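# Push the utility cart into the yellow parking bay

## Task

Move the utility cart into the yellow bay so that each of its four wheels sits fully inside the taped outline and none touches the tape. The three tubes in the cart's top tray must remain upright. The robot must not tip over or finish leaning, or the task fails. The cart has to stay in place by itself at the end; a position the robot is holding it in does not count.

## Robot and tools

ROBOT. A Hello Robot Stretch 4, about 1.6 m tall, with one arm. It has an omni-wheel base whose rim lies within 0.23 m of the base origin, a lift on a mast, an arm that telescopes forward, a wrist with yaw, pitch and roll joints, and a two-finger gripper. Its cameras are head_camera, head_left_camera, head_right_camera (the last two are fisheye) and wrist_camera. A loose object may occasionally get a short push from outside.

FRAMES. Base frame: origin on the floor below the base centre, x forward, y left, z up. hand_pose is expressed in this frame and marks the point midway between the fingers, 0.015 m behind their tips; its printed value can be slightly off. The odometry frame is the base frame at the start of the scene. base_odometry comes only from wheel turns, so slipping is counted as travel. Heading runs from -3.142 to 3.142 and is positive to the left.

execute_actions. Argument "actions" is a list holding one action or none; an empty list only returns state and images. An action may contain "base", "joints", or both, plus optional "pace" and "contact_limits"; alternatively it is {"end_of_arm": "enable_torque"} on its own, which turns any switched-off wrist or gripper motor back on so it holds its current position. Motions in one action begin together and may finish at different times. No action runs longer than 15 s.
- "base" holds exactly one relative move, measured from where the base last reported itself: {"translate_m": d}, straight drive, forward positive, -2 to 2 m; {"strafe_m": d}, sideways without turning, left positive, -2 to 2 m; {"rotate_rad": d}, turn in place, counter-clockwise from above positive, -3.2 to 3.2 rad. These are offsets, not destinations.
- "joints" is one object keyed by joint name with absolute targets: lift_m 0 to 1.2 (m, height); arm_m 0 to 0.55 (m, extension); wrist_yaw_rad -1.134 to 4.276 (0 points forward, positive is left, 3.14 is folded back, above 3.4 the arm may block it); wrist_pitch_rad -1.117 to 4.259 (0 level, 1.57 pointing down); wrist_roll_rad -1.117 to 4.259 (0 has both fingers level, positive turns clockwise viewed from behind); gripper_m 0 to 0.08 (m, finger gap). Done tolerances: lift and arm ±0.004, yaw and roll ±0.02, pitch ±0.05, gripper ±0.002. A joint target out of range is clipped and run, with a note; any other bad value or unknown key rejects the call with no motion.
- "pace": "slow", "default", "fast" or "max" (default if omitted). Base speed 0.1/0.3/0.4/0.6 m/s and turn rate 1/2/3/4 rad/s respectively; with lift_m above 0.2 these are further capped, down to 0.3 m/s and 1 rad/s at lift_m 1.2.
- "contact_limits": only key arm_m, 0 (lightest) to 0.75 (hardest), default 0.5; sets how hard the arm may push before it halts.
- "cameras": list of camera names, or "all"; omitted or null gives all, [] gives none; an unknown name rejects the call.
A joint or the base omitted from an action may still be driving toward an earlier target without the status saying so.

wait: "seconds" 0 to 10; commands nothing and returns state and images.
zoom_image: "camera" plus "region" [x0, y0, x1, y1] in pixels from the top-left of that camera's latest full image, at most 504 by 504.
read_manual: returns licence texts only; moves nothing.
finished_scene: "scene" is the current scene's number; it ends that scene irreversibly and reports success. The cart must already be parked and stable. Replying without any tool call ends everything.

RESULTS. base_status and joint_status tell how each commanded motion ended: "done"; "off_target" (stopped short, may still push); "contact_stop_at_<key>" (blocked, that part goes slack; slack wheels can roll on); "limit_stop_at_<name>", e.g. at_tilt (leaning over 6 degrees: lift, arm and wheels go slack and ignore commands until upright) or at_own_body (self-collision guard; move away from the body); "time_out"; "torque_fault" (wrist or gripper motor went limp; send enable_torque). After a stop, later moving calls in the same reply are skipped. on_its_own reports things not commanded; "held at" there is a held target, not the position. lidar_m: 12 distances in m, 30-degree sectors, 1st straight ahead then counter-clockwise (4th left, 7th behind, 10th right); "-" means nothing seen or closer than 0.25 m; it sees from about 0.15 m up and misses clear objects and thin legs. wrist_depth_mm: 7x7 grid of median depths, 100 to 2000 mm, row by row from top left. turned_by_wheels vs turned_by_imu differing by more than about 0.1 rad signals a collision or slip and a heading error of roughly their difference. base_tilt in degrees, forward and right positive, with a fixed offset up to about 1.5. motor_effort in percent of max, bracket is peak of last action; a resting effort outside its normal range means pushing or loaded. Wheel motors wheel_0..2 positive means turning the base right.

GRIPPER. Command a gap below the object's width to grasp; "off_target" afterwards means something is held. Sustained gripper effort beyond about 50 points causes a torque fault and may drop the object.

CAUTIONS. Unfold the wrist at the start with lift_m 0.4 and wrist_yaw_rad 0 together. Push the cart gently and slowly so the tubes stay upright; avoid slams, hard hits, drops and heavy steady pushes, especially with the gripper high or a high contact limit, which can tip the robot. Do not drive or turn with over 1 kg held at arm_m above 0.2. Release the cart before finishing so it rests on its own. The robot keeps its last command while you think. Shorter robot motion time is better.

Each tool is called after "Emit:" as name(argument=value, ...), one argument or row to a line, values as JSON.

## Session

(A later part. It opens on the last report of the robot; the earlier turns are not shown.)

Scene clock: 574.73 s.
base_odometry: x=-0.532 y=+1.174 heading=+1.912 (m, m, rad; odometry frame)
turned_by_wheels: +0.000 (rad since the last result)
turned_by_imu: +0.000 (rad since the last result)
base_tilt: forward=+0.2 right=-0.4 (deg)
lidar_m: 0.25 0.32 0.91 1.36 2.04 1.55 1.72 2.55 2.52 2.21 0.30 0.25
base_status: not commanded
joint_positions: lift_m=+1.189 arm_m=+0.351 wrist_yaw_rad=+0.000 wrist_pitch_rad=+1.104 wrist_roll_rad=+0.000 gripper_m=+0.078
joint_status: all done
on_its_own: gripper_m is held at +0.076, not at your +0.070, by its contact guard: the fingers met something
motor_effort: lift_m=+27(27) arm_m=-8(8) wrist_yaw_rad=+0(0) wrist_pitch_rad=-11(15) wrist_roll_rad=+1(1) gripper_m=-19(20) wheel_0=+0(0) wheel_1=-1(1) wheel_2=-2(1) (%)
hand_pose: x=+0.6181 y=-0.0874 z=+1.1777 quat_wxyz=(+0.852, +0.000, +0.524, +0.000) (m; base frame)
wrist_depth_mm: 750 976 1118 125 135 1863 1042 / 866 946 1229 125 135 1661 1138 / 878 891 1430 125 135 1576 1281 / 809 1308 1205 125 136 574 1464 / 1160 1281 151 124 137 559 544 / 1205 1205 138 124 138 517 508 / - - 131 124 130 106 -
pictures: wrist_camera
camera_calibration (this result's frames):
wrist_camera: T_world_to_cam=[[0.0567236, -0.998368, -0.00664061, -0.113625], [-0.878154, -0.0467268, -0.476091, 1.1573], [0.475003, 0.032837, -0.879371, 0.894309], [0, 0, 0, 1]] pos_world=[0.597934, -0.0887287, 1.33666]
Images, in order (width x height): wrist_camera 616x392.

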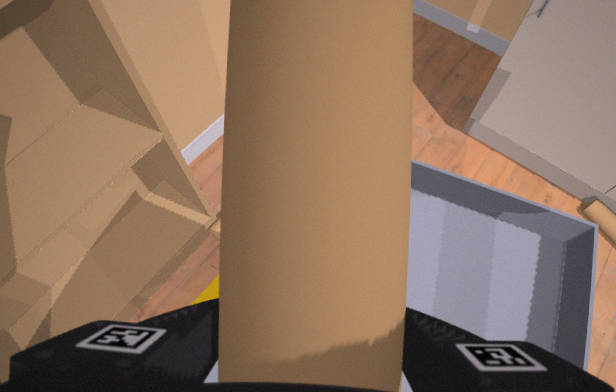

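Emit:
execute_actions(
  actions=[
    {"joints": {"wrist_pitch_rad": 0.55}, "pace": "slow"},
  ],
  cameras=[],
)

Emit:
execute_actions(
  actions=[
    {"joints": {"wrist_pitch_rad": 0.0}, "pace": "slow"},
  ],
  cameras=["wrist_camera", "head_camera", "head_right_camera"],
)

Scene clock: 580.40 s.
base_odometry: x=-0.532 y=+1.174 heading=+1.912 (m, m, rad; odometry frame)
turned_by_wheels: +0.000 (rad since the last result)
turned_by_imu: +0.001 (rad since the last result)
base_tilt: forward=+0.0 right=-0.5 (deg)
lidar_m: 0.26 0.32 0.89 1.34 2.04 1.56 1.72 2.55 2.52 2.21 0.29 0.25
base_status: not commanded
joint_positions: lift_m=+1.189 arm_m=+0.351 wrist_yaw_rad=+0.000 wrist_pitch_rad=+0.557 wrist_roll_rad=+0.000 gripper_m=+0.078
joint_status: all done
on_its_own: gripper_m is held at +0.076, not at your +0.070, by its contact guard: the fingers met something
motor_effort: lift_m=+27(27) arm_m=-8(8) wrist_yaw_rad=+0(1) wrist_pitch_rad=-22(20) wrist_roll_rad=+1(1) gripper_m=-19(20) wheel_0=+0(0) wheel_1=-1(2) wheel_2=-2(2) (%)
hand_pose: x=+0.7028 y=-0.0874 z=+1.2552 quat_wxyz=(+0.961, +0.000, +0.275, +0.000) (m; base frame)
wrist_depth_mm: 750 866 991 124 135 1576 1430 / 798 917 1025 124 135 1661 1430 / 798 976 1118 124 135 1708 1255 / 627 1042 1182 124 136 1921 1042 / 854 1078 151 124 137 1921 1118 / 891 866 137 124 138 1336 1160 / - - 132 124 130 106 -
pictures: none
No camera images: the call's "cameras" was empty. Leave "cameras" out to get every camera's image.

Scene clock: 581.43 s.
base_odometry: x=-0.532 y=+1.174 heading=+1.912 (m, m, rad; odometry frame)
turned_by_wheels: +0.000 (rad since the last result)
turned_by_imu: +0.000 (rad since the last result)
base_tilt: forward=+0.0 right=-0.4 (deg)
lidar_m: 0.25 0.33 0.90 1.35 2.03 1.55 1.72 2.56 2.52 2.20 0.29 0.25
base_status: not commanded
joint_positions: lift_m=+1.189 arm_m=+0.351 wrist_yaw_rad=+0.000 wrist_pitch_rad=+0.009 wrist_roll_rad=+0.000 gripper_m=+0.078
joint_status: all done
on_its_own: gripper_m is held at +0.076, not at your +0.070, by its contact guard: the fingers met something; wrist_pitch_rad is at rest, and its effort (-25) is outside its rest range (-23 to +23)
motor_effort: lift_m=+27(27) arm_m=-8(8) wrist_yaw_rad=+0(1) wrist_pitch_rad=-25(29) wrist_roll_rad=+1(1) gripper_m=-22(21) wheel_0=+0(1) wheel_1=-1(1) wheel_2=-1(2) (%)
hand_pose: x=+0.7350 y=-0.0874 z=+1.3658 quat_wxyz=(+1.000, +0.000, +0.004, +0.000) (m; base frame)
wrist_depth_mm: 809 931 1078 127 137 1708 1499 / 798 931 1060 126 137 1708 1499 / 820 960 1078 126 137 1661 1499 / 809 960 1060 125 137 1661 1499 / 798 946 154 125 138 1661 1464 / 820 931 138 125 138 1618 1464 / - - 132 124 129 106 -
pictures: head_camera, head_right_camera, wrist_camera
camera_calibration (this result's frames):
wrist_camera: T_world_to_cam=[[0.031895, -0.998365, 0.0474438, -0.174624], [0.0209668, -0.0467892, -0.998685, 1.40241], [0.999271, 0.0328478, 0.0194401, -0.608739], [0, 0, 0, 1]] pos_world=[0.584461, -0.0887247, 1.42068]
Images, in order (width x height): head_camera 420x560, head_right_camera 420x672, wrist_camera 616x392.

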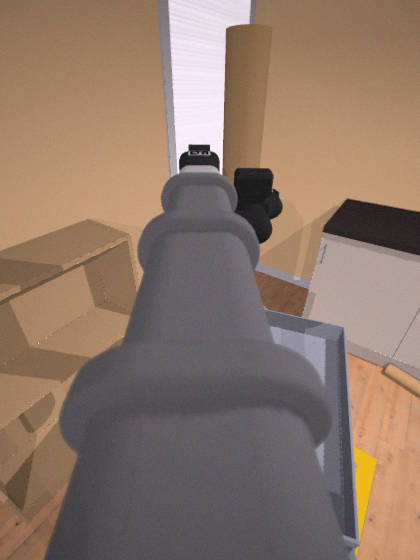

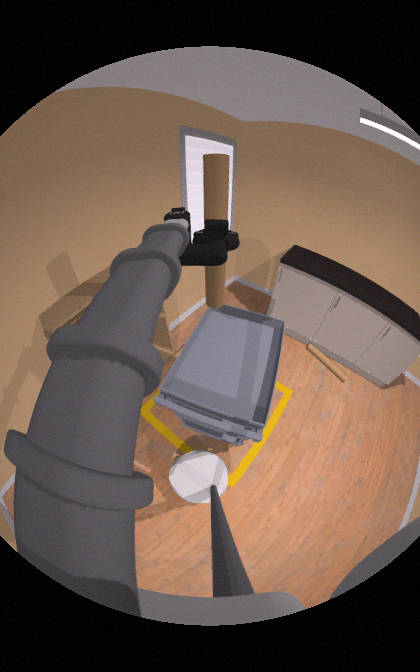

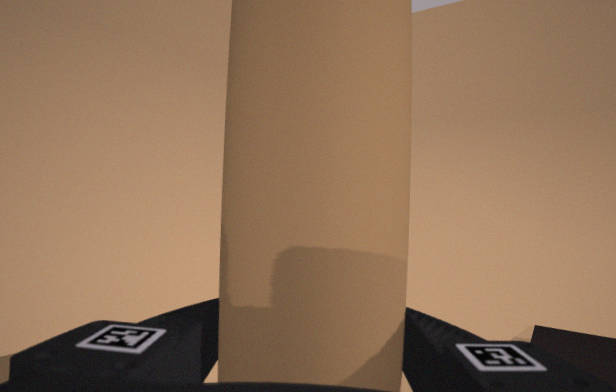

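Emit:
execute_actions(
  actions=[
    {"base": {"strafe_m": 0.07}, "joints": {"arm_m": 0.12, "lift_m": 1.07}, "pace": "slow"},
  ],
  cameras=["head_camera", "head_right_camera", "head_left_camera"],
)

Scene clock: 588.90 s.
base_odometry: x=-0.598 y=+1.150 heading=+1.912 (m, m, rad; odometry frame)
turned_by_wheels: +0.000 (rad since the last result)
turned_by_imu: +0.001 (rad since the last result)
base_tilt: forward=+0.0 right=-0.5 (deg)
lidar_m: 0.28 0.86 0.84 1.28 1.95 1.51 1.68 2.59 2.58 2.25 0.32 0.27
base_status: done
joint_positions: lift_m=+1.070 arm_m=+0.121 wrist_yaw_rad=+0.000 wrist_pitch_rad=+0.008 wrist_roll_rad=+0.000 gripper_m=+0.078
joint_status: all done
on_its_own: gripper_m is held at +0.076, not at your +0.070, by its contact guard: the fingers met something; wrist_pitch_rad is at rest, and its effort (-25) is outside its rest range (-23 to +23)
motor_effort: lift_m=+17(22) arm_m=-8(8) wrist_yaw_rad=-1(3) wrist_pitch_rad=-25(25) wrist_roll_rad=+1(1) gripper_m=-21(20) wheel_0=-1(7) wheel_1=+2(6) wheel_2=-1(2) (%)
hand_pose: x=+0.5050 y=-0.0874 z=+1.2467 quat_wxyz=(+1.000, +0.000, +0.004, +0.000) (m; base frame)
wrist_depth_mm: 866 1042 1138 127 138 1921 1661 / 878 1025 1160 127 138 1863 1708 / 878 1042 1160 126 138 1921 1661 / 878 1042 1138 126 138 1863 1661 / 878 1060 154 125 138 1921 1708 / 699 778 138 125 138 1863 1308 / - - 132 124 130 106 -
pictures: head_camera, head_left_camera, head_right_camera
Images, in order (width x height): head_camera 420x560, head_left_camera 420x672, head_right_camera 420x672.

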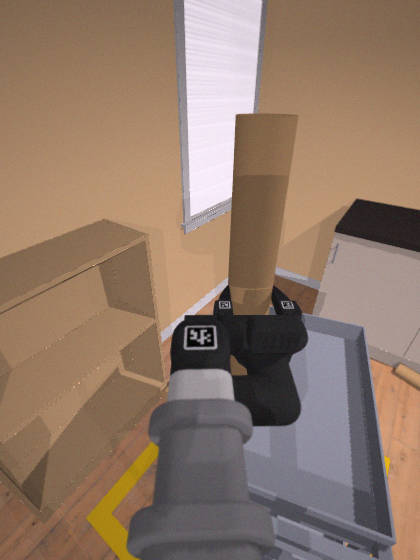

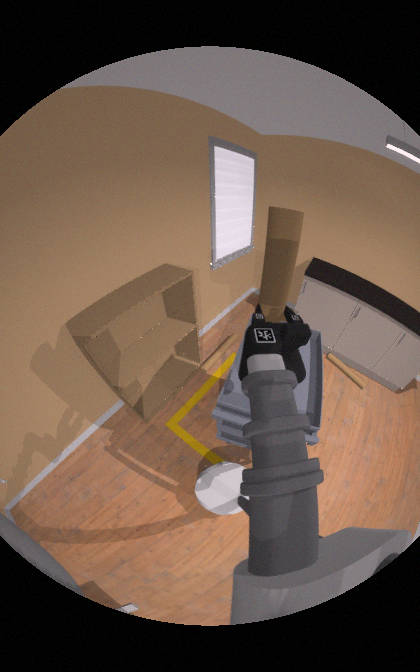

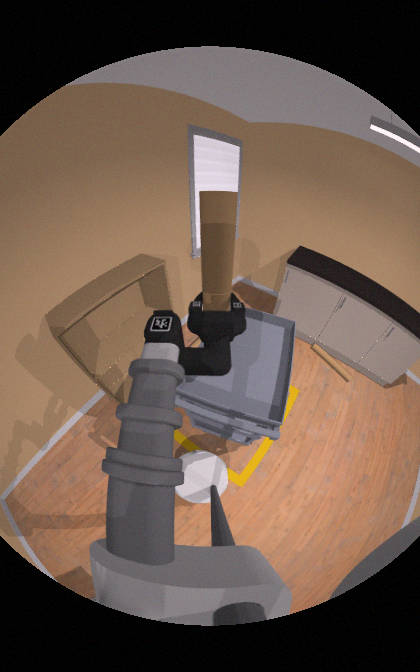

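Emit:
execute_actions(
  actions=[
    {"joints": {"lift_m": 0.96}, "pace": "slow"},
  ],
  cameras=["head_camera"],
)

Scene clock: 596.43 s.
base_odometry: x=-0.598 y=+1.150 heading=+1.912 (m, m, rad; odometry frame)
turned_by_wheels: +0.000 (rad since the last result)
turned_by_imu: +0.001 (rad since the last result)
base_tilt: forward=+0.0 right=-0.5 (deg)
lidar_m: 0.29 0.87 0.85 1.29 1.93 1.51 1.68 2.60 2.57 2.25 0.31 0.27
base_status: not commanded
joint_positions: lift_m=+0.960 arm_m=+0.121 wrist_yaw_rad=+0.000 wrist_pitch_rad=+0.008 wrist_roll_rad=+0.000 gripper_m=+0.078
joint_status: all done
on_its_own: gripper_m is held at +0.076, not at your +0.070, by its contact guard: the fingers met something; wrist_pitch_rad is at rest, and its effort (-24) is outside its rest range (-23 to +23)
motor_effort: lift_m=+17(15) arm_m=-8(8) wrist_yaw_rad=+0(1) wrist_pitch_rad=-24(24) wrist_roll_rad=+1(1) gripper_m=-21(23) wheel_0=-1(1) wheel_1=+2(1) wheel_2=-1(2) (%)
hand_pose: x=+0.5050 y=-0.0874 z=+1.1367 quat_wxyz=(+1.000, +0.000, +0.004, +0.000) (m; base frame)
wrist_depth_mm: 854 1008 1138 127 138 1863 1661 / 854 1008 1160 127 138 1921 1661 / 878 1042 1160 126 137 1921 1661 / 878 1025 1160 126 138 1808 1661 / 831 866 154 125 138 1863 1618 / 831 831 138 125 138 1863 1160 / - - 131 124 130 106 -
pictures: head_camera
Images, in order (width x height): head_camera 420x560.

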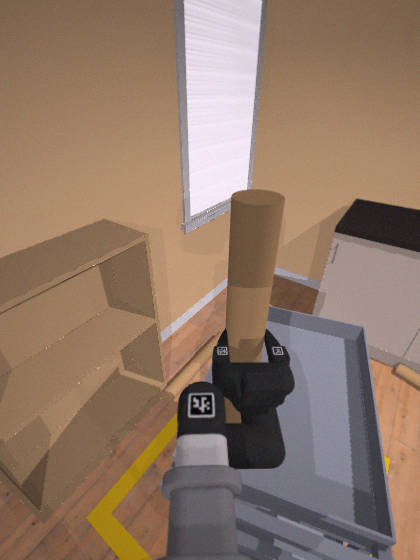

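Emit:
execute_actions(
  actions=[
    {"joints": {"lift_m": 0.95}, "pace": "slow"},
  ],
  cameras=[],
)

Scene clock: 599.73 s.
base_odometry: x=-0.598 y=+1.150 heading=+1.912 (m, m, rad; odometry frame)
turned_by_wheels: +0.000 (rad since the last result)
turned_by_imu: +0.001 (rad since the last result)
base_tilt: forward=+0.0 right=-0.3 (deg)
lidar_m: 0.29 0.87 0.84 1.29 1.95 1.53 1.69 2.61 2.57 2.27 0.32 0.28
base_status: not commanded
joint_positions: lift_m=+0.950 arm_m=+0.121 wrist_yaw_rad=+0.000 wrist_pitch_rad=+0.008 wrist_roll_rad=+0.000 gripper_m=+0.078
joint_status: all done
on_its_own: gripper_m is held at +0.076, not at your +0.070, by its contact guard: the fingers met something
motor_effort: lift_m=+16(13) arm_m=-8(8) wrist_yaw_rad=-1(1) wrist_pitch_rad=-20(25) wrist_roll_rad=+1(1) gripper_m=-22(20) wheel_0=+0(1) wheel_1=+2(2) wheel_2=-1(1) (%)
hand_pose: x=+0.5050 y=-0.0874 z=+1.1269 quat_wxyz=(+1.000, +0.000, +0.004, +0.000) (m; base frame)
wrist_depth_mm: 854 1008 1138 128 138 1921 1708 / 866 1025 1138 127 138 1863 1661 / 878 1025 1138 126 138 1921 1708 / 891 1042 1182 126 138 1863 1661 / 788 842 155 125 138 1808 1661 / 831 842 138 125 139 1863 1138 / - - 132 124 130 106 -
pictures: none
No camera images: the call's "cameras" was empty. Leave "cameras" out to get every camera's image.

Emit:
execute_actions(
  actions=[
    {"joints": {"lift_m": 0.946}, "pace": "slow"},
  ],
  cameras=[],
)

Scene clock: 605.33 s.
base_odometry: x=-0.598 y=+1.150 heading=+1.912 (m, m, rad; odometry frame)
turned_by_wheels: +0.000 (rad since the last result)
turned_by_imu: +0.001 (rad since the last result)
base_tilt: forward=+0.0 right=-0.4 (deg)
lidar_m: 0.28 0.87 0.84 1.29 1.96 1.52 1.69 2.58 2.58 2.26 0.31 0.27
base_status: not commanded
joint_positions: lift_m=+0.947 arm_m=+0.121 wrist_yaw_rad=+0.000 wrist_pitch_rad=+0.002 wrist_roll_rad=+0.000 gripper_m=+0.078
joint_status: all done
on_its_own: gripper_m is held at +0.076, not at your +0.070, by its contact guard: the fingers met something
motor_effort: lift_m=+14(16) arm_m=-8(8) wrist_yaw_rad=-1(1) wrist_pitch_rad=-5(22) wrist_roll_rad=+1(1) gripper_m=-20(20) wheel_0=-1(1) wheel_1=+1(1) wheel_2=-1(2) (%)
hand_pose: x=+0.5050 y=-0.0874 z=+1.1244 quat_wxyz=(+1.000, +0.000, +0.001, +0.000) (m; base frame)
wrist_depth_mm: 854 1008 1160 129 140 1863 1708 / 878 1025 1160 128 139 1863 1661 / 878 1042 1160 127 138 1921 1708 / 878 1042 1205 126 139 1863 1661 / 809 866 1182 126 138 1863 1661 / 831 831 138 125 139 1863 1138 / - - 132 124 129 106 -
pictures: none
No camera images: the call's "cameras" was empty. Leave "cameras" out to get every camera's image.

Emit:
execute_actions(
  actions=[
    {"joints": {"gripper_m": 0.08}, "pace": "slow"},
  ],
  cameras=["wrist_camera"],
)

Emit:
execute_actions(
  actions=[
    {"joints": {"arm_m": 0.108}, "pace": "slow"},
  ],
  cameras=["wrist_camera"],
)

Scene clock: 612.10 s.
base_odometry: x=-0.598 y=+1.150 heading=+1.912 (m, m, rad; odometry frame)
turned_by_wheels: +0.000 (rad since the last result)
turned_by_imu: +0.001 (rad since the last result)
base_tilt: forward=-0.1 right=-0.4 (deg)
lidar_m: 0.29 0.86 0.84 1.29 1.94 1.54 1.68 2.61 2.56 2.26 0.32 0.28
base_status: not commanded
joint_positions: lift_m=+0.947 arm_m=+0.121 wrist_yaw_rad=+0.000 wrist_pitch_rad=+0.002 wrist_roll_rad=+0.000 gripper_m=+0.080
joint_status: all done
motor_effort: lift_m=+13(14) arm_m=-8(8) wrist_yaw_rad=-1(1) wrist_pitch_rad=-5(5) wrist_roll_rad=+0(1) gripper_m=+3(19) wheel_0=-1(1) wheel_1=+2(1) wheel_2=-1(1) (%)
hand_pose: x=+0.5050 y=-0.0874 z=+1.1244 quat_wxyz=(+1.000, +0.000, +0.001, +0.000) (m; base frame)
wrist_depth_mm: 866 1025 1138 129 140 1921 1661 / 866 1025 1160 128 139 1921 1708 / 866 1042 1182 127 138 1863 1708 / 878 1025 1160 126 138 1863 1661 / 809 866 1160 126 139 1863 1618 / 831 820 138 125 139 1863 1160 / - - 132 124 129 106 -
pictures: wrist_camera
camera_calibration (this result's frames):
wrist_camera: T_world_to_cam=[[0.0316777, -0.998363, 0.0476193, -0.155899], [0.0279801, -0.0467388, -0.998515, 1.16241], [0.999106, 0.0329631, 0.0264537, -0.382059], [0, 0, 0, 1]] pos_world=[0.354132, -0.0887201, 1.17821]
Images, in order (width x height): wrist_camera 616x392.

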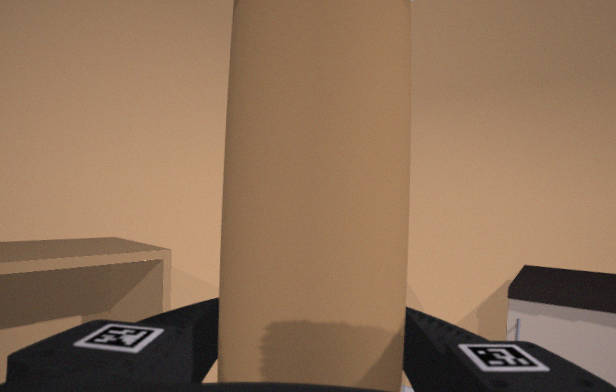

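Scene clock: 613.07 s.
base_odometry: x=-0.598 y=+1.150 heading=+1.912 (m, m, rad; odometry frame)
turned_by_wheels: +0.000 (rad since the last result)
turned_by_imu: +0.000 (rad since the last result)
base_tilt: forward=+0.2 right=-0.5 (deg)
lidar_m: 0.29 0.87 0.86 1.29 1.95 1.52 1.68 2.61 2.57 2.26 0.32 0.28
base_status: not commanded
joint_positions: lift_m=+0.946 arm_m=+0.109 wrist_yaw_rad=+0.000 wrist_pitch_rad=+0.002 wrist_roll_rad=+0.000 gripper_m=+0.080
joint_status: all done
motor_effort: lift_m=+14(14) arm_m=-8(9) wrist_yaw_rad=-1(0) wrist_pitch_rad=-8(6) wrist_roll_rad=+0(0) gripper_m=+1(2) wheel_0=-1(1) wheel_1=+1(2) wheel_2=-1(1) (%)
hand_pose: x=+0.4931 y=-0.0874 z=+1.1242 quat_wxyz=(+1.000, +0.000, +0.001, +0.000) (m; base frame)
wrist_depth_mm: 866 1025 1160 124 134 1921 1661 / 866 1025 1160 124 134 1921 1661 / 891 1042 1182 124 135 1921 1756 / 891 1060 1182 124 135 1808 1708 / 798 878 152 124 137 1863 1618 / 842 854 137 124 138 1863 1138 / - - 132 125 129 106 -
pictures: wrist_camera
camera_calibration (this result's frames):
wrist_camera: T_world_to_cam=[[0.0317229, -0.998367, 0.0475161, -0.155415], [0.0272303, -0.0466591, -0.99854, 1.16295], [0.999126, 0.0329704, 0.0257056, -0.369297], [0, 0, 0, 1]] pos_world=[0.342237, -0.0887237, 1.17813]
Images, in order (width x height): wrist_camera 616x392.

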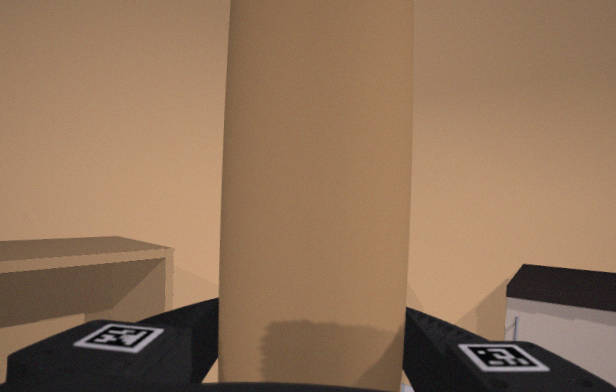

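Emit:
execute_actions(
  actions=[
    {"joints": {"lift_m": 0.915}, "pace": "slow"},
  ],
  cameras=["wrist_camera"],
)

Scene clock: 627.10 s.
base_odometry: x=-0.598 y=+1.150 heading=+1.912 (m, m, rad; odometry frame)
turned_by_wheels: +0.000 (rad since the last result)
turned_by_imu: +0.001 (rad since the last result)
base_tilt: forward=+0.1 right=-0.5 (deg)
lidar_m: 0.29 0.87 0.86 1.29 1.95 1.54 1.70 2.60 2.58 2.27 0.31 0.28
base_status: not commanded
joint_positions: lift_m=+0.915 arm_m=+0.109 wrist_yaw_rad=+0.000 wrist_pitch_rad=+0.002 wrist_roll_rad=+0.000 gripper_m=+0.080
joint_status: all done
motor_effort: lift_m=+14(13) arm_m=-8(8) wrist_yaw_rad=+1(1) wrist_pitch_rad=-8(43) wrist_roll_rad=+0(1) gripper_m=+1(2) wheel_0=-1(1) wheel_1=+1(1) wheel_2=-2(2) (%)
hand_pose: x=+0.4930 y=-0.0875 z=+1.0932 quat_wxyz=(+1.000, +0.000, +0.001, +0.000) (m; base frame)
wrist_depth_mm: 878 1025 1205 131 141 1921 1661 / 878 1042 1160 130 141 1921 1661 / 878 1060 1160 130 141 1983 1708 / 891 1042 1182 129 142 1808 1661 / 809 842 1205 129 143 1921 1618 / 842 854 143 129 143 1921 1118 / - - 137 129 134 106 -
pictures: wrist_camera
camera_calibration (this result's frames):
wrist_camera: T_world_to_cam=[[0.0313418, -0.998385, 0.0473803, -0.153685], [0.0272852, -0.0465313, -0.998544, 1.13199], [0.999136, 0.032589, 0.0257827, -0.36851], [0, 0, 0, 1]] pos_world=[0.342122, -0.0887545, 1.14712]
Images, in order (width x height): wrist_camera 616x392.

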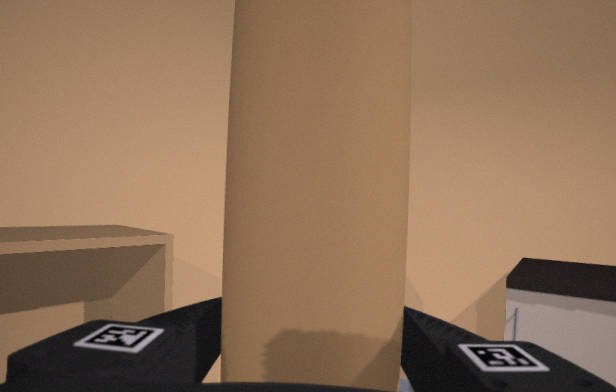

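Emit:
execute_actions(
  actions=[
    {"joints": {"lift_m": 0.89, "arm_m": 0.099}, "pace": "slow"},
  ],
  cameras=["wrist_camera"],
)

Scene clock: 631.83 s.
base_odometry: x=-0.598 y=+1.150 heading=+1.912 (m, m, rad; odometry frame)
turned_by_wheels: +0.000 (rad since the last result)
turned_by_imu: +0.001 (rad since the last result)
base_tilt: forward=-0.1 right=-0.5 (deg)
lidar_m: 0.28 0.84 0.86 1.27 1.94 1.53 1.68 2.61 2.57 2.27 0.31 0.28
base_status: not commanded
joint_positions: lift_m=+0.890 arm_m=+0.100 wrist_yaw_rad=+0.000 wrist_pitch_rad=+0.003 wrist_roll_rad=+0.000 gripper_m=+0.080
joint_status: all done
motor_effort: lift_m=+14(13) arm_m=-8(8) wrist_yaw_rad=-1(0) wrist_pitch_rad=-8(8) wrist_roll_rad=+0(0) gripper_m=+0(3) wheel_0=-1(1) wheel_1=+1(1) wheel_2=-2(2) (%)
hand_pose: x=+0.4840 y=-0.0875 z=+1.0681 quat_wxyz=(+1.000, +0.000, +0.001, +0.000) (m; base frame)
wrist_depth_mm: 866 1008 1229 138 150 1863 1661 / 878 1042 1182 138 149 1921 1661 / 904 1060 1229 138 150 1921 1661 / 878 1042 1182 138 150 1921 1661 / 831 866 1182 138 151 1921 1618 / 842 866 148 137 147 1808 1118 / - - 143 137 143 106 -
pictures: wrist_camera
camera_calibration (this result's frames):
wrist_camera: T_world_to_cam=[[0.031375, -0.998385, 0.0473668, -0.152213], [0.0268438, -0.0465313, -0.998556, 1.10738], [0.999147, 0.0326012, 0.0253406, -0.358455], [0, 0, 0, 1]] pos_world=[0.333198, -0.0887537, 1.12207]
Images, in order (width x height): wrist_camera 616x392.

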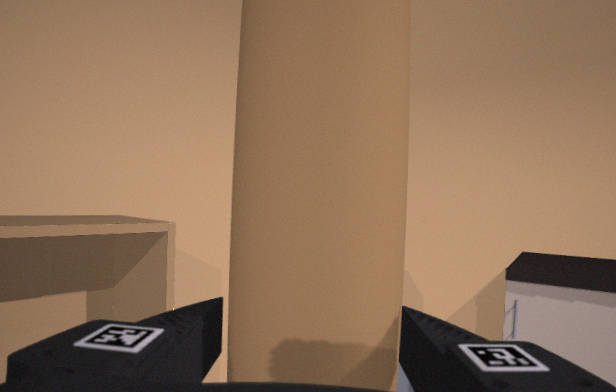

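Emit:
execute_actions(
  actions=[
    {"joints": {"arm_m": 0.0}, "pace": "slow"},
  ],
)

Scene clock: 638.50 s.
base_odometry: x=-0.598 y=+1.150 heading=+1.912 (m, m, rad; odometry frame)
turned_by_wheels: +0.000 (rad since the last result)
turned_by_imu: +0.001 (rad since the last result)
base_tilt: forward=-0.1 right=-0.6 (deg)
lidar_m: 0.30 0.87 0.85 1.29 1.93 1.52 1.68 2.61 2.57 2.26 0.32 0.28
base_status: not commanded
joint_positions: lift_m=+0.890 arm_m=+0.002 wrist_yaw_rad=+0.000 wrist_pitch_rad=+0.003 wrist_roll_rad=+0.000 gripper_m=+0.080
joint_status: all done
motor_effort: lift_m=+15(15) arm_m=-8(9) wrist_yaw_rad=+0(0) wrist_pitch_rad=-10(8) wrist_roll_rad=+0(0) gripper_m=+3(2) wheel_0=+0(1) wheel_1=+1(1) wheel_2=-2(2) (%)
hand_pose: x=+0.3854 y=-0.0875 z=+1.0681 quat_wxyz=(+1.000, +0.000, +0.001, +0.000) (m; base frame)
wrist_depth_mm: 946 1078 1366 239 - - 1756 / 931 1098 1397 239 - - 1756 / 917 1098 1366 239 - - 1756 / 904 1078 1397 237 - 1983 1708 / 866 976 1366 237 - 1983 1708 / 891 976 891 237 - 1921 1182 / - - 259 237 250 106 -
pictures: head_camera, head_left_camera, head_right_camera, wrist_camera
camera_calibration (this result's frames):
wrist_camera: T_world_to_cam=[[0.0314069, -0.998384, 0.0473626, -0.149119], [0.0267147, -0.0465305, -0.99856, 1.11005], [0.99915, 0.0326269, 0.0252101, -0.259729], [0, 0, 0, 1]] pos_world=[0.234537, -0.0887521, 1.12206]
Images, in order (width x height): head_camera 420x560, head_left_camera 420x672, head_right_camera 420x672, wrist_camera 616x392.

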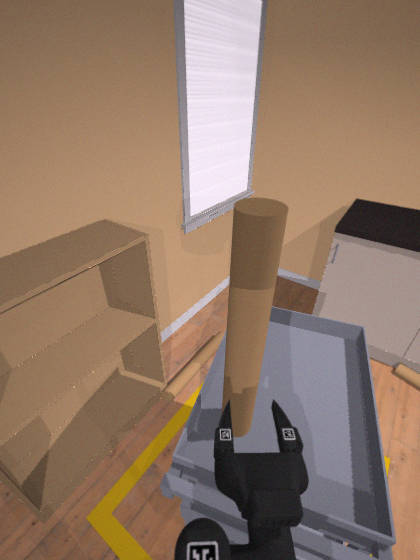

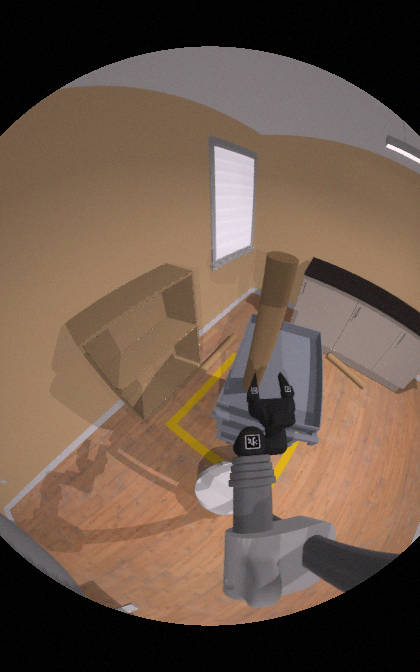

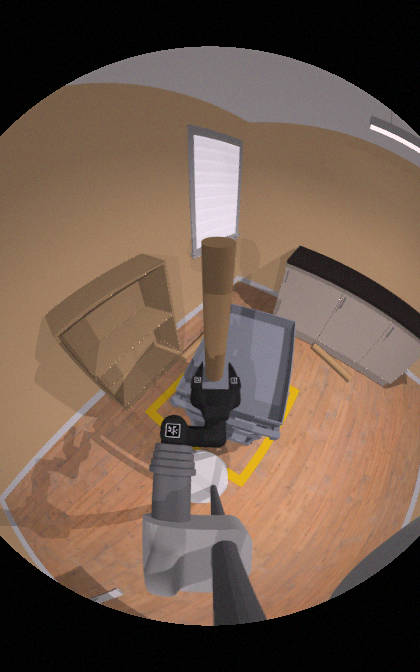

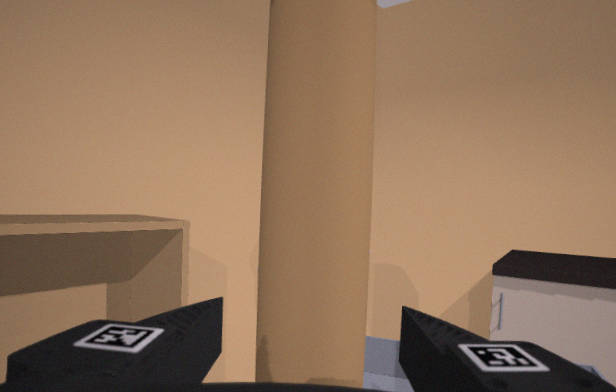

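Emit:
execute_actions(
  actions=[
    {"base": {"rotate_rad": -0.682}},
  ],
  cameras=[],
)

Emit:
execute_actions(
  actions=[
    {"base": {"strafe_m": -0.435}},
  ],
  cameras=["head_camera", "head_left_camera"],
)

Scene clock: 681.13 s.
base_odometry: x=-0.598 y=+1.150 heading=+1.230 (m, m, rad; odometry frame)
turned_by_wheels: -0.682 (rad since the last result)
turned_by_imu: -0.674 (rad since the last result)
base_tilt: forward=+0.1 right=-0.4 (deg)
lidar_m: 0.29 0.27 0.31 0.86 1.21 1.63 1.51 1.57 2.15 2.57 2.63 0.37
base_status: done
joint_positions: lift_m=+0.890 arm_m=+0.002 wrist_yaw_rad=+0.000 wrist_pitch_rad=+0.003 wrist_roll_rad=+0.000 gripper_m=+0.080
joint_status: not commanded
motor_effort: lift_m=+15(14) arm_m=-8(8) wrist_yaw_rad=+1(1) wrist_pitch_rad=-8(8) wrist_roll_rad=+0(0) gripper_m=+2(3) wheel_0=+1(6) wheel_1=+0(5) wheel_2=-1(6) (%)
hand_pose: x=+0.3853 y=-0.0875 z=+1.0680 quat_wxyz=(+1.000, +0.000, +0.001, +0.000) (m; base frame)
wrist_depth_mm: 1708 - - - - - - / 1756 - - - - - - / 1808 - - - - - - / 1808 - - - - - - / 1863 - 1499 1537 1576 1708 1661 / 1808 - 1464 1464 1537 1537 1576 / - - 554 1499 1537 106 1576
pictures: none
No camera images: the call's "cameras" was empty. Leave "cameras" out to get every camera's image.

Scene clock: 683.90 s.
base_odometry: x=-0.188 y=+1.005 heading=+1.230 (m, m, rad; odometry frame)
turned_by_wheels: +0.000 (rad since the last result)
turned_by_imu: -0.001 (rad since the last result)
base_tilt: forward=-0.1 right=-0.4 (deg)
lidar_m: 1.75 0.44 0.47 1.29 1.67 2.24 1.51 1.55 2.24 2.12 2.20 1.86
base_status: done
joint_positions: lift_m=+0.890 arm_m=+0.002 wrist_yaw_rad=+0.000 wrist_pitch_rad=+0.003 wrist_roll_rad=+0.000 gripper_m=+0.080
joint_status: not commanded
motor_effort: lift_m=+15(16) arm_m=-8(8) wrist_yaw_rad=-2(0) wrist_pitch_rad=-8(8) wrist_roll_rad=+0(0) gripper_m=+1(1) wheel_0=+0(9) wheel_1=+0(8) wheel_2=+0(0) (%)
hand_pose: x=+0.3853 y=-0.0875 z=+1.0680 quat_wxyz=(+1.000, +0.000, +0.001, +0.000) (m; base frame)
wrist_depth_mm: - - - - - - - / - - - - - - - / - - - - - - - / - - - - - - - / - 1537 1537 1537 1618 - - / - 1464 1499 1499 1537 1618 - / - - 1499 1537 1537 106 -
pictures: head_camera, head_left_camera
Images, in order (width x height): head_camera 420x560, head_left_camera 420x672.

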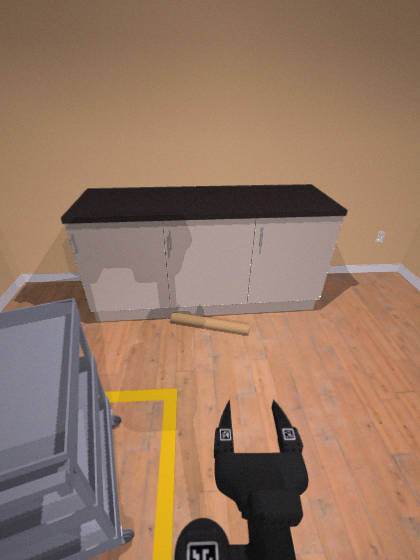

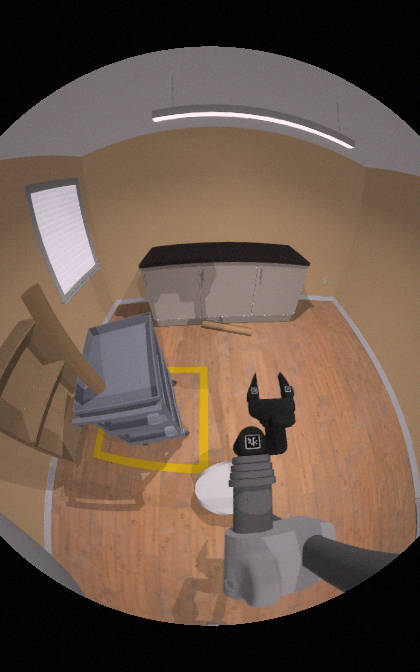

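Emit:
execute_actions(
  actions=[
    {"base": {"translate_m": 1.15}, "joints": {"lift_m": 0.35, "wrist_yaw_rad": -0.288, "wrist_pitch_rad": 1.2, "wrist_roll_rad": 1.571, "arm_m": 0.15}},
  ],
)

Scene clock: 703.17 s.
base_odometry: x=+0.197 y=+2.089 heading=+1.230 (m, m, rad; odometry frame)
turned_by_wheels: +0.000 (rad since the last result)
turned_by_imu: -0.001 (rad since the last result)
base_tilt: forward=+0.0 right=-0.4 (deg)
lidar_m: 0.59 0.61 0.82 1.61 0.53 0.59 3.53 2.80 2.20 2.09 0.94 0.65
base_status: done
joint_positions: lift_m=+0.350 arm_m=+0.149 wrist_yaw_rad=-0.288 wrist_pitch_rad=+1.201 wrist_roll_rad=+1.571 gripper_m=+0.080
joint_status: all done
motor_effort: lift_m=+16(16) arm_m=+8(9) wrist_yaw_rad=-1(8) wrist_pitch_rad=-3(6) wrist_roll_rad=+2(5) gripper_m=+1(5) wheel_0=+1(6) wheel_1=+0(7) wheel_2=+0(9) (%)
hand_pose: x=+0.3684 y=-0.1056 z=+0.3303 quat_wxyz=(+0.520, +0.635, +0.312, -0.479) (m; base frame)
wrist_depth_mm: 421 615 564 512 466 424 399 / 392 591 564 504 466 427 394 / 373 554 564 488 462 418 394 / 353 517 559 484 455 424 392 / 332 415 549 480 455 418 389 / 312 368 445 477 459 415 387 / - - 433 477 452 106 -
pictures: head_camera, head_left_camera, head_right_camera, wrist_camera
camera_calibration (this result's frames):
wrist_camera: T_world_to_cam=[[-0.895235, 0.215209, -0.390179, 0.482285], [0.251786, 0.966761, -0.0444709, 0.0819667], [0.367639, -0.138053, -0.919664, 0.303123], [0, 0, 0, 1]] pos_world=[0.29968, -0.141187, 0.470594]
Images, in order (width x height): head_camera 420x560, head_left_camera 420x672, head_right_camera 420x672, wrist_camera 616x392.

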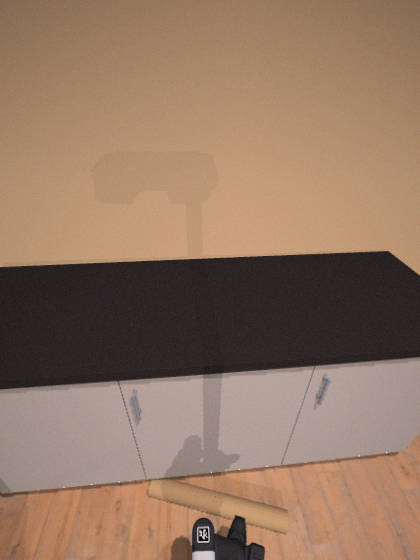

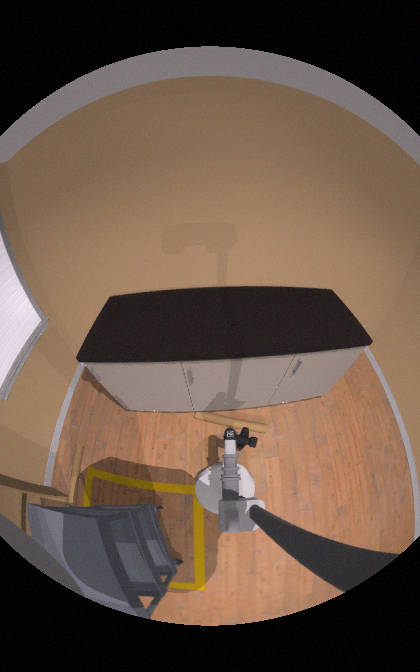

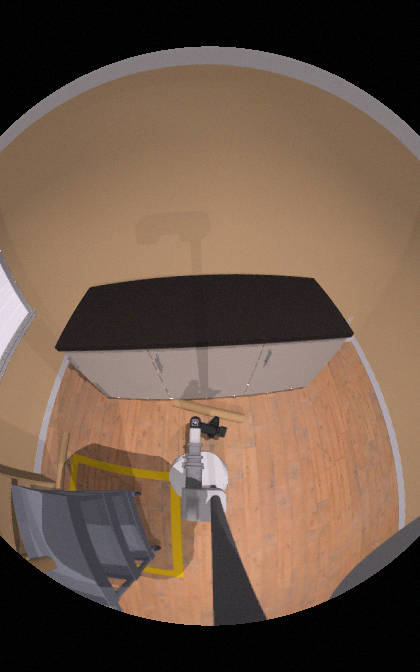

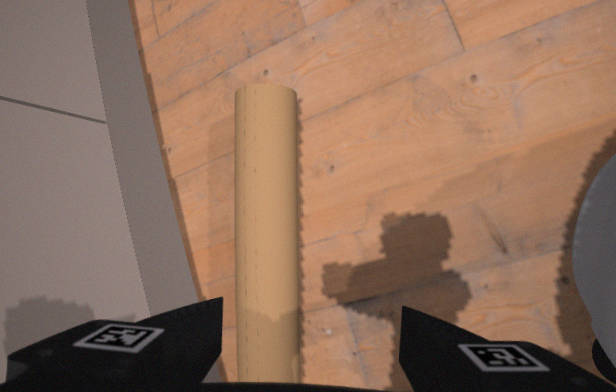

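Emit:
execute_actions(
  actions=[
    {"base": {"strafe_m": 0.025}, "joints": {"lift_m": 0.15, "wrist_yaw_rad": -0.235, "arm_m": 0.30}},
  ],
  cameras=["head_camera", "wrist_camera"],
)

Scene clock: 721.17 s.
base_odometry: x=+0.173 y=+2.097 heading=+1.230 (m, m, rad; odometry frame)
turned_by_wheels: +0.000 (rad since the last result)
turned_by_imu: +0.001 (rad since the last result)
base_tilt: forward=-0.1 right=-0.5 (deg)
lidar_m: 0.59 0.60 0.81 1.61 0.50 0.57 3.54 2.77 2.24 2.11 0.92 0.64
base_status: done
joint_positions: lift_m=+0.150 arm_m=+0.299 wrist_yaw_rad=-0.235 wrist_pitch_rad=+1.201 wrist_roll_rad=+1.571 gripper_m=+0.080
joint_status: all done
motor_effort: lift_m=+15(17) arm_m=+8(9) wrist_yaw_rad=+0(2) wrist_pitch_rad=-4(4) wrist_roll_rad=+1(1) gripper_m=+3(3) wheel_0=+0(8) wheel_1=+0(7) wheel_2=-1(1) (%)
hand_pose: x=+0.5239 y=-0.1029 z=+0.1303 quat_wxyz=(+0.533, +0.626, +0.328, -0.465) (m; base frame)
wrist_depth_mm: 282 349 327 204 257 244 228 / 268 347 325 204 256 242 229 / 256 327 322 204 256 242 227 / 245 310 320 203 256 241 227 / 234 291 319 202 254 240 225 / 168 263 307 202 250 236 224 / - - 214 200 208 106 -
pictures: head_camera, wrist_camera
camera_calibration (this result's frames):
wrist_camera: T_world_to_cam=[[-0.905277, 0.167725, -0.39031, 0.543295], [0.200485, 0.978689, -0.0444358, 0.0593823], [0.374539, -0.118478, -0.91961, 0.0608103], [0, 0, 0, 1]] pos_world=[0.457151, -0.142036, 0.270614]
Images, in order (width x height): head_camera 420x560, wrist_camera 616x392.

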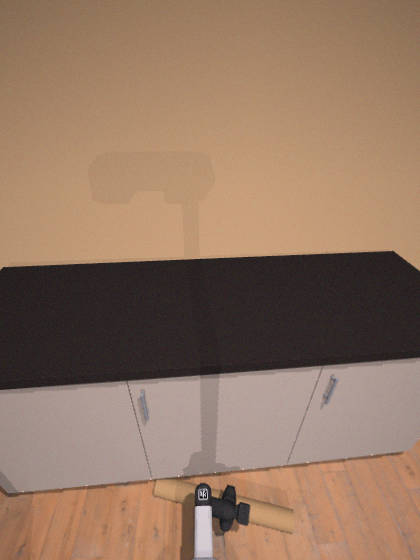

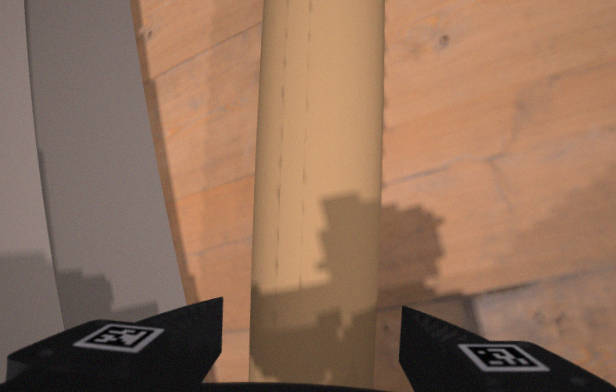

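Emit:
execute_actions(
  actions=[
    {"joints": {"lift_m": 0.102, "arm_m": 0.319}, "pace": "slow"},
  ],
  cameras=["wrist_camera"],
)

Scene clock: 728.47 s.
base_odometry: x=+0.173 y=+2.097 heading=+1.230 (m, m, rad; odometry frame)
turned_by_wheels: +0.000 (rad since the last result)
turned_by_imu: +0.001 (rad since the last result)
base_tilt: forward=+0.0 right=-0.4 (deg)
lidar_m: 0.58 0.60 0.80 1.60 0.50 0.57 3.54 2.79 2.23 2.12 0.94 0.64
base_status: not commanded
joint_positions: lift_m=+0.102 arm_m=+0.318 wrist_yaw_rad=-0.235 wrist_pitch_rad=+1.201 wrist_roll_rad=+1.571 gripper_m=+0.080
joint_status: all done
motor_effort: lift_m=+15(13) arm_m=+9(7) wrist_yaw_rad=-1(0) wrist_pitch_rad=-3(3) wrist_roll_rad=+1(1) gripper_m=+4(0) wheel_0=+0(0) wheel_1=+0(0) wheel_2=-1(1) (%)
hand_pose: x=+0.5429 y=-0.1029 z=+0.0824 quat_wxyz=(+0.533, +0.626, +0.328, -0.465) (m; base frame)
wrist_depth_mm: 259 298 268 152 168 200 - / 248 291 267 152 168 199 187 / 236 289 264 151 168 199 187 / 226 281 262 151 169 198 186 / 216 270 262 150 172 197 185 / 204 242 163 149 161 195 185 / - - 156 148 153 106 -
pictures: wrist_camera
camera_calibration (this result's frames):
wrist_camera: T_world_to_cam=[[-0.905296, 0.16773, -0.390264, 0.541743], [0.200483, 0.978689, -0.0444342, 0.0534481], [0.374494, -0.118467, -0.91963, 0.00962214], [0, 0, 0, 1]] pos_world=[0.476119, -0.142036, 0.222647]
Images, in order (width x height): wrist_camera 616x392.

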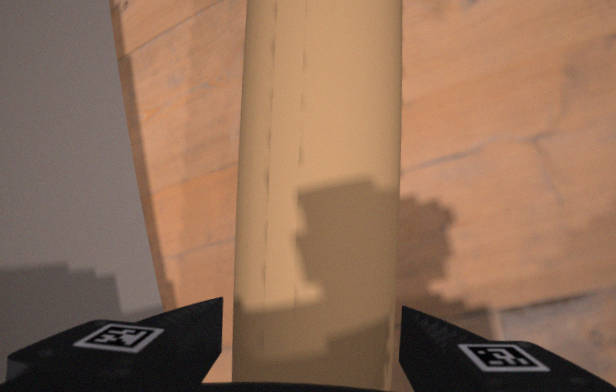

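Emit:
execute_actions(
  actions=[
    {"joints": {"lift_m": 0.086, "arm_m": 0.324}, "pace": "slow"},
  ],
  cameras=["wrist_camera"],
)

Scene clock: 732.03 s.
base_odometry: x=+0.173 y=+2.097 heading=+1.230 (m, m, rad; odometry frame)
turned_by_wheels: +0.000 (rad since the last result)
turned_by_imu: +0.001 (rad since the last result)
base_tilt: forward=+0.0 right=-0.3 (deg)
lidar_m: 0.59 0.61 0.80 1.63 0.49 0.56 3.54 2.81 2.24 2.13 0.93 0.65
base_status: not commanded
joint_positions: lift_m=+0.086 arm_m=+0.323 wrist_yaw_rad=-0.235 wrist_pitch_rad=+1.201 wrist_roll_rad=+1.571 gripper_m=+0.080
joint_status: all done
motor_effort: lift_m=+15(13) arm_m=+8(8) wrist_yaw_rad=-1(0) wrist_pitch_rad=-3(4) wrist_roll_rad=+1(1) gripper_m=+1(2) wheel_0=+0(0) wheel_1=+0(0) wheel_2=+0(0) (%)
hand_pose: x=+0.5479 y=-0.1029 z=+0.0664 quat_wxyz=(+0.533, +0.626, +0.328, -0.465) (m; base frame)
wrist_depth_mm: 253 282 250 135 147 186 - / 242 277 248 135 147 185 174 / 231 271 245 134 148 185 175 / 221 264 243 134 148 182 174 / 211 258 242 133 148 182 172 / 199 236 147 132 143 181 171 / - - 140 132 138 106 -
pictures: wrist_camera
camera_calibration (this result's frames):
wrist_camera: T_world_to_cam=[[-0.905298, 0.16773, -0.39026, 0.540023], [0.200483, 0.978689, -0.0444339, 0.0517338], [0.37449, -0.118466, -0.919632, -0.00697336], [0, 0, 0, 1]] pos_world=[0.481121, -0.142035, 0.206635]
Images, in order (width x height): wrist_camera 616x392.

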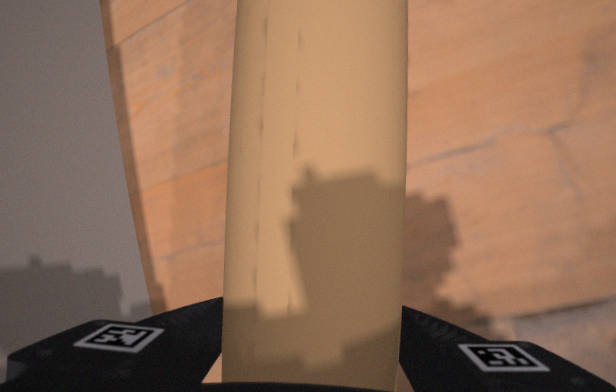

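Top depth is 0.132. Close the gripper.

Emit:
execute_actions(
  actions=[
    {"joints": {"gripper_m": 0.07}, "pace": "slow"},
  ],
  cameras=["wrist_camera"],
)

Emit:
execute_actions(
  actions=[
    {"joints": {"lift_m": 0.2, "arm_m": 0.25}, "pace": "slow"},
  ],
  cameras=["wrist_camera", "head_camera"],
)

Scene clock: 740.77 s.
base_odometry: x=+0.173 y=+2.097 heading=+1.230 (m, m, rad; odometry frame)
turned_by_wheels: +0.000 (rad since the last result)
turned_by_imu: +0.001 (rad since the last result)
base_tilt: forward=+0.0 right=-0.4 (deg)
lidar_m: 0.58 0.60 0.80 1.62 0.49 0.57 3.54 2.79 2.23 2.11 0.94 0.63
base_status: not commanded
joint_positions: lift_m=+0.086 arm_m=+0.323 wrist_yaw_rad=-0.235 wrist_pitch_rad=+1.201 wrist_roll_rad=+1.571 gripper_m=+0.070
joint_status: all done
motor_effort: lift_m=+15(15) arm_m=+8(8) wrist_yaw_rad=-1(1) wrist_pitch_rad=-3(2) wrist_roll_rad=+1(1) gripper_m=-2(5) wheel_0=+0(0) wheel_1=+0(0) wheel_2=+0(0) (%)
hand_pose: x=+0.5479 y=-0.1029 z=+0.0664 quat_wxyz=(+0.533, +0.626, +0.328, -0.465) (m; base frame)
wrist_depth_mm: 254 283 250 135 147 185 - / 242 274 248 135 147 185 175 / 231 271 245 134 147 185 174 / 220 264 244 134 148 183 173 / 211 259 242 133 148 182 172 / 202 239 142 132 143 181 171 / - - 139 132 135 - -
pictures: wrist_camera
camera_calibration (this result's frames):
wrist_camera: T_world_to_cam=[[-0.905298, 0.16773, -0.39026, 0.540023], [0.200482, 0.978689, -0.044434, 0.0517338], [0.37449, -0.118466, -0.919632, -0.00697332], [0, 0, 0, 1]] pos_world=[0.481121, -0.142035, 0.206635]
Images, in order (width x height): wrist_camera 616x392.

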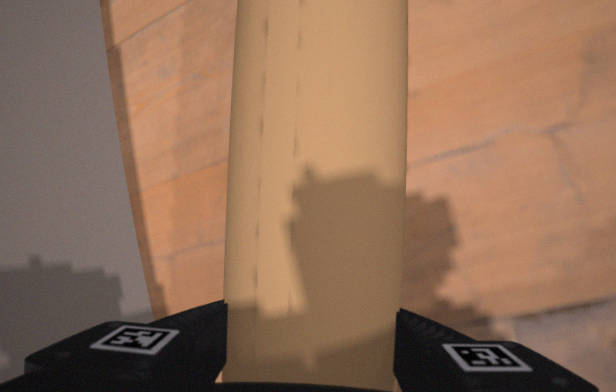

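Scene clock: 742.77 s.
base_odometry: x=+0.173 y=+2.097 heading=+1.230 (m, m, rad; odometry frame)
turned_by_wheels: +0.000 (rad since the last result)
turned_by_imu: +0.000 (rad since the last result)
base_tilt: forward=-0.1 right=-0.4 (deg)
lidar_m: 0.59 0.60 0.80 1.61 0.48 0.56 3.54 2.80 2.24 2.12 0.94 0.64
base_status: not commanded
joint_positions: lift_m=+0.200 arm_m=+0.251 wrist_yaw_rad=-0.235 wrist_pitch_rad=+1.201 wrist_roll_rad=+1.571 gripper_m=+0.070
joint_status: all done
motor_effort: lift_m=+25(26) arm_m=-8(8) wrist_yaw_rad=-2(2) wrist_pitch_rad=-3(3) wrist_roll_rad=+1(2) gripper_m=+0(2) wheel_0=+0(0) wheel_1=+0(0) wheel_2=-1(1) (%)
hand_pose: x=+0.4768 y=-0.1029 z=+0.1795 quat_wxyz=(+0.533, +0.626, +0.328, -0.465) (m; base frame)
wrist_depth_mm: 334 418 384 265 317 289 270 / 255 410 382 264 314 287 270 / 245 389 382 263 312 286 267 / 234 368 379 262 310 285 267 / 224 347 375 260 310 283 266 / 213 317 268 260 304 282 265 / - - 213 260 147 - -
pictures: head_camera, wrist_camera
camera_calibration (this result's frames):
wrist_camera: T_world_to_cam=[[-0.905316, 0.167735, -0.390216, 0.519827], [0.200481, 0.978689, -0.0444322, 0.0710094], [0.374447, -0.118456, -0.919651, 0.123713], [0, 0, 0, 1]] pos_world=[0.410047, -0.142035, 0.319772]
Images, in order (width x height): head_camera 420x560, wrist_camera 616x392.

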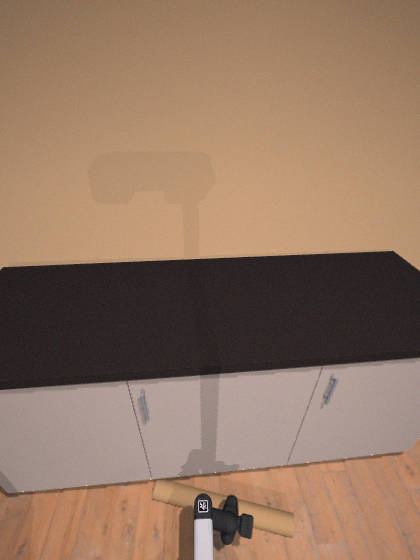

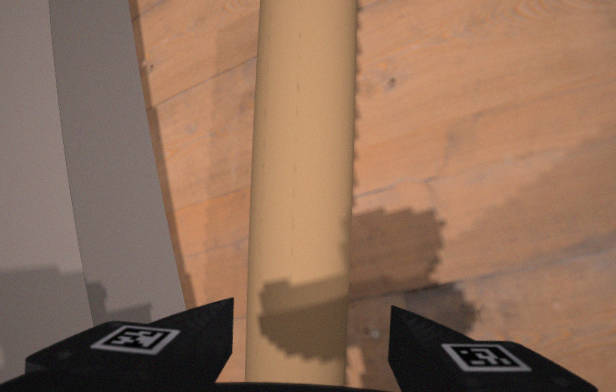

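Emit:
execute_actions(
  actions=[
    {"joints": {"lift_m": 0.105, "arm_m": 0.318, "gripper_m": 0.08}},
  ],
  cameras=["wrist_camera"],
)

Scene clock: 751.70 s.
base_odometry: x=+0.173 y=+2.097 heading=+1.230 (m, m, rad; odometry frame)
turned_by_wheels: +0.000 (rad since the last result)
turned_by_imu: +0.001 (rad since the last result)
base_tilt: forward=+0.1 right=-0.4 (deg)
lidar_m: 0.60 0.62 0.80 1.61 0.49 0.56 3.53 2.79 2.22 2.12 0.93 0.65
base_status: not commanded
joint_positions: lift_m=+0.105 arm_m=+0.317 wrist_yaw_rad=-0.235 wrist_pitch_rad=+1.201 wrist_roll_rad=+1.571 gripper_m=+0.080
joint_status: all done
motor_effort: lift_m=+15(21) arm_m=+8(9) wrist_yaw_rad=-1(1) wrist_pitch_rad=-6(5) wrist_roll_rad=+1(1) gripper_m=+2(1) wheel_0=+0(0) wheel_1=+0(0) wheel_2=+0(1) (%)
hand_pose: x=+0.5418 y=-0.1029 z=+0.0853 quat_wxyz=(+0.532, +0.626, +0.329, -0.465) (m; base frame)
wrist_depth_mm: 263 303 273 157 213 202 - / 249 294 270 156 213 202 190 / 237 291 268 155 212 201 189 / 229 283 266 155 211 201 188 / 217 270 264 154 210 199 187 / 204 243 164 154 171 198 187 / - - 158 153 159 106 -
pictures: wrist_camera
camera_calibration (this result's frames):
wrist_camera: T_world_to_cam=[[-0.905448, 0.167792, -0.389885, 0.541999], [0.200491, 0.978688, -0.0444195, 0.0537672], [0.374122, -0.118388, -0.919792, 0.0129638], [0, 0, 0, 1]] pos_world=[0.475122, -0.14203, 0.22563]
Images, in order (width x height): wrist_camera 616x392.

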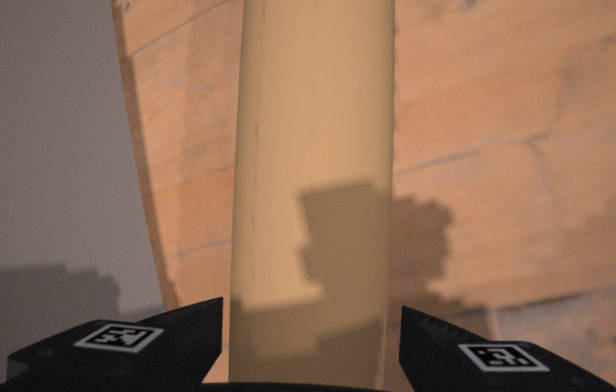

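Emit:
execute_actions(
  actions=[
    {"joints": {"lift_m": 0.082, "arm_m": 0.3305}, "pace": "slow"},
  ],
  cameras=["wrist_camera"],
)

Scene clock: 755.67 s.
base_odometry: x=+0.173 y=+2.097 heading=+1.230 (m, m, rad; odometry frame)
turned_by_wheels: +0.000 (rad since the last result)
turned_by_imu: +0.001 (rad since the last result)
base_tilt: forward=+0.0 right=-0.4 (deg)
lidar_m: 0.60 0.61 0.80 1.60 0.49 0.57 3.52 2.80 2.23 2.11 0.93 0.63
base_status: not commanded
joint_positions: lift_m=+0.082 arm_m=+0.329 wrist_yaw_rad=-0.235 wrist_pitch_rad=+1.201 wrist_roll_rad=+1.571 gripper_m=+0.080
joint_status: all done
motor_effort: lift_m=+15(18) arm_m=+9(8) wrist_yaw_rad=-1(1) wrist_pitch_rad=-5(5) wrist_roll_rad=+1(1) gripper_m=+1(4) wheel_0=+0(0) wheel_1=+0(0) wheel_2=-1(0) (%)
hand_pose: x=+0.5542 y=-0.1029 z=+0.0624 quat_wxyz=(+0.532, +0.626, +0.329, -0.465) (m; base frame)
wrist_depth_mm: 248 276 245 131 142 181 - / 236 270 243 130 141 181 171 / 225 263 240 130 141 180 171 / 215 259 239 129 142 180 169 / 205 253 237 129 142 179 169 / 193 229 142 128 143 177 168 / - - 136 128 133 106 -
pictures: wrist_camera
camera_calibration (this result's frames):
wrist_camera: T_world_to_cam=[[-0.905426, 0.167789, -0.389936, 0.544302], [0.200496, 0.978687, -0.0444217, 0.0502528], [0.374172, -0.118401, -0.91977, -0.0128442], [0, 0, 0, 1]] pos_world=[0.487556, -0.14203, 0.202662]
Images, in order (width x height): wrist_camera 616x392.

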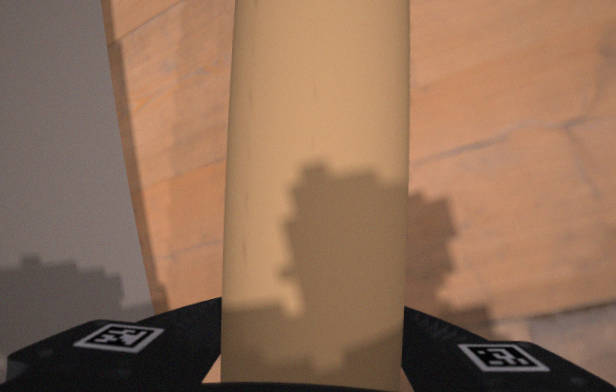

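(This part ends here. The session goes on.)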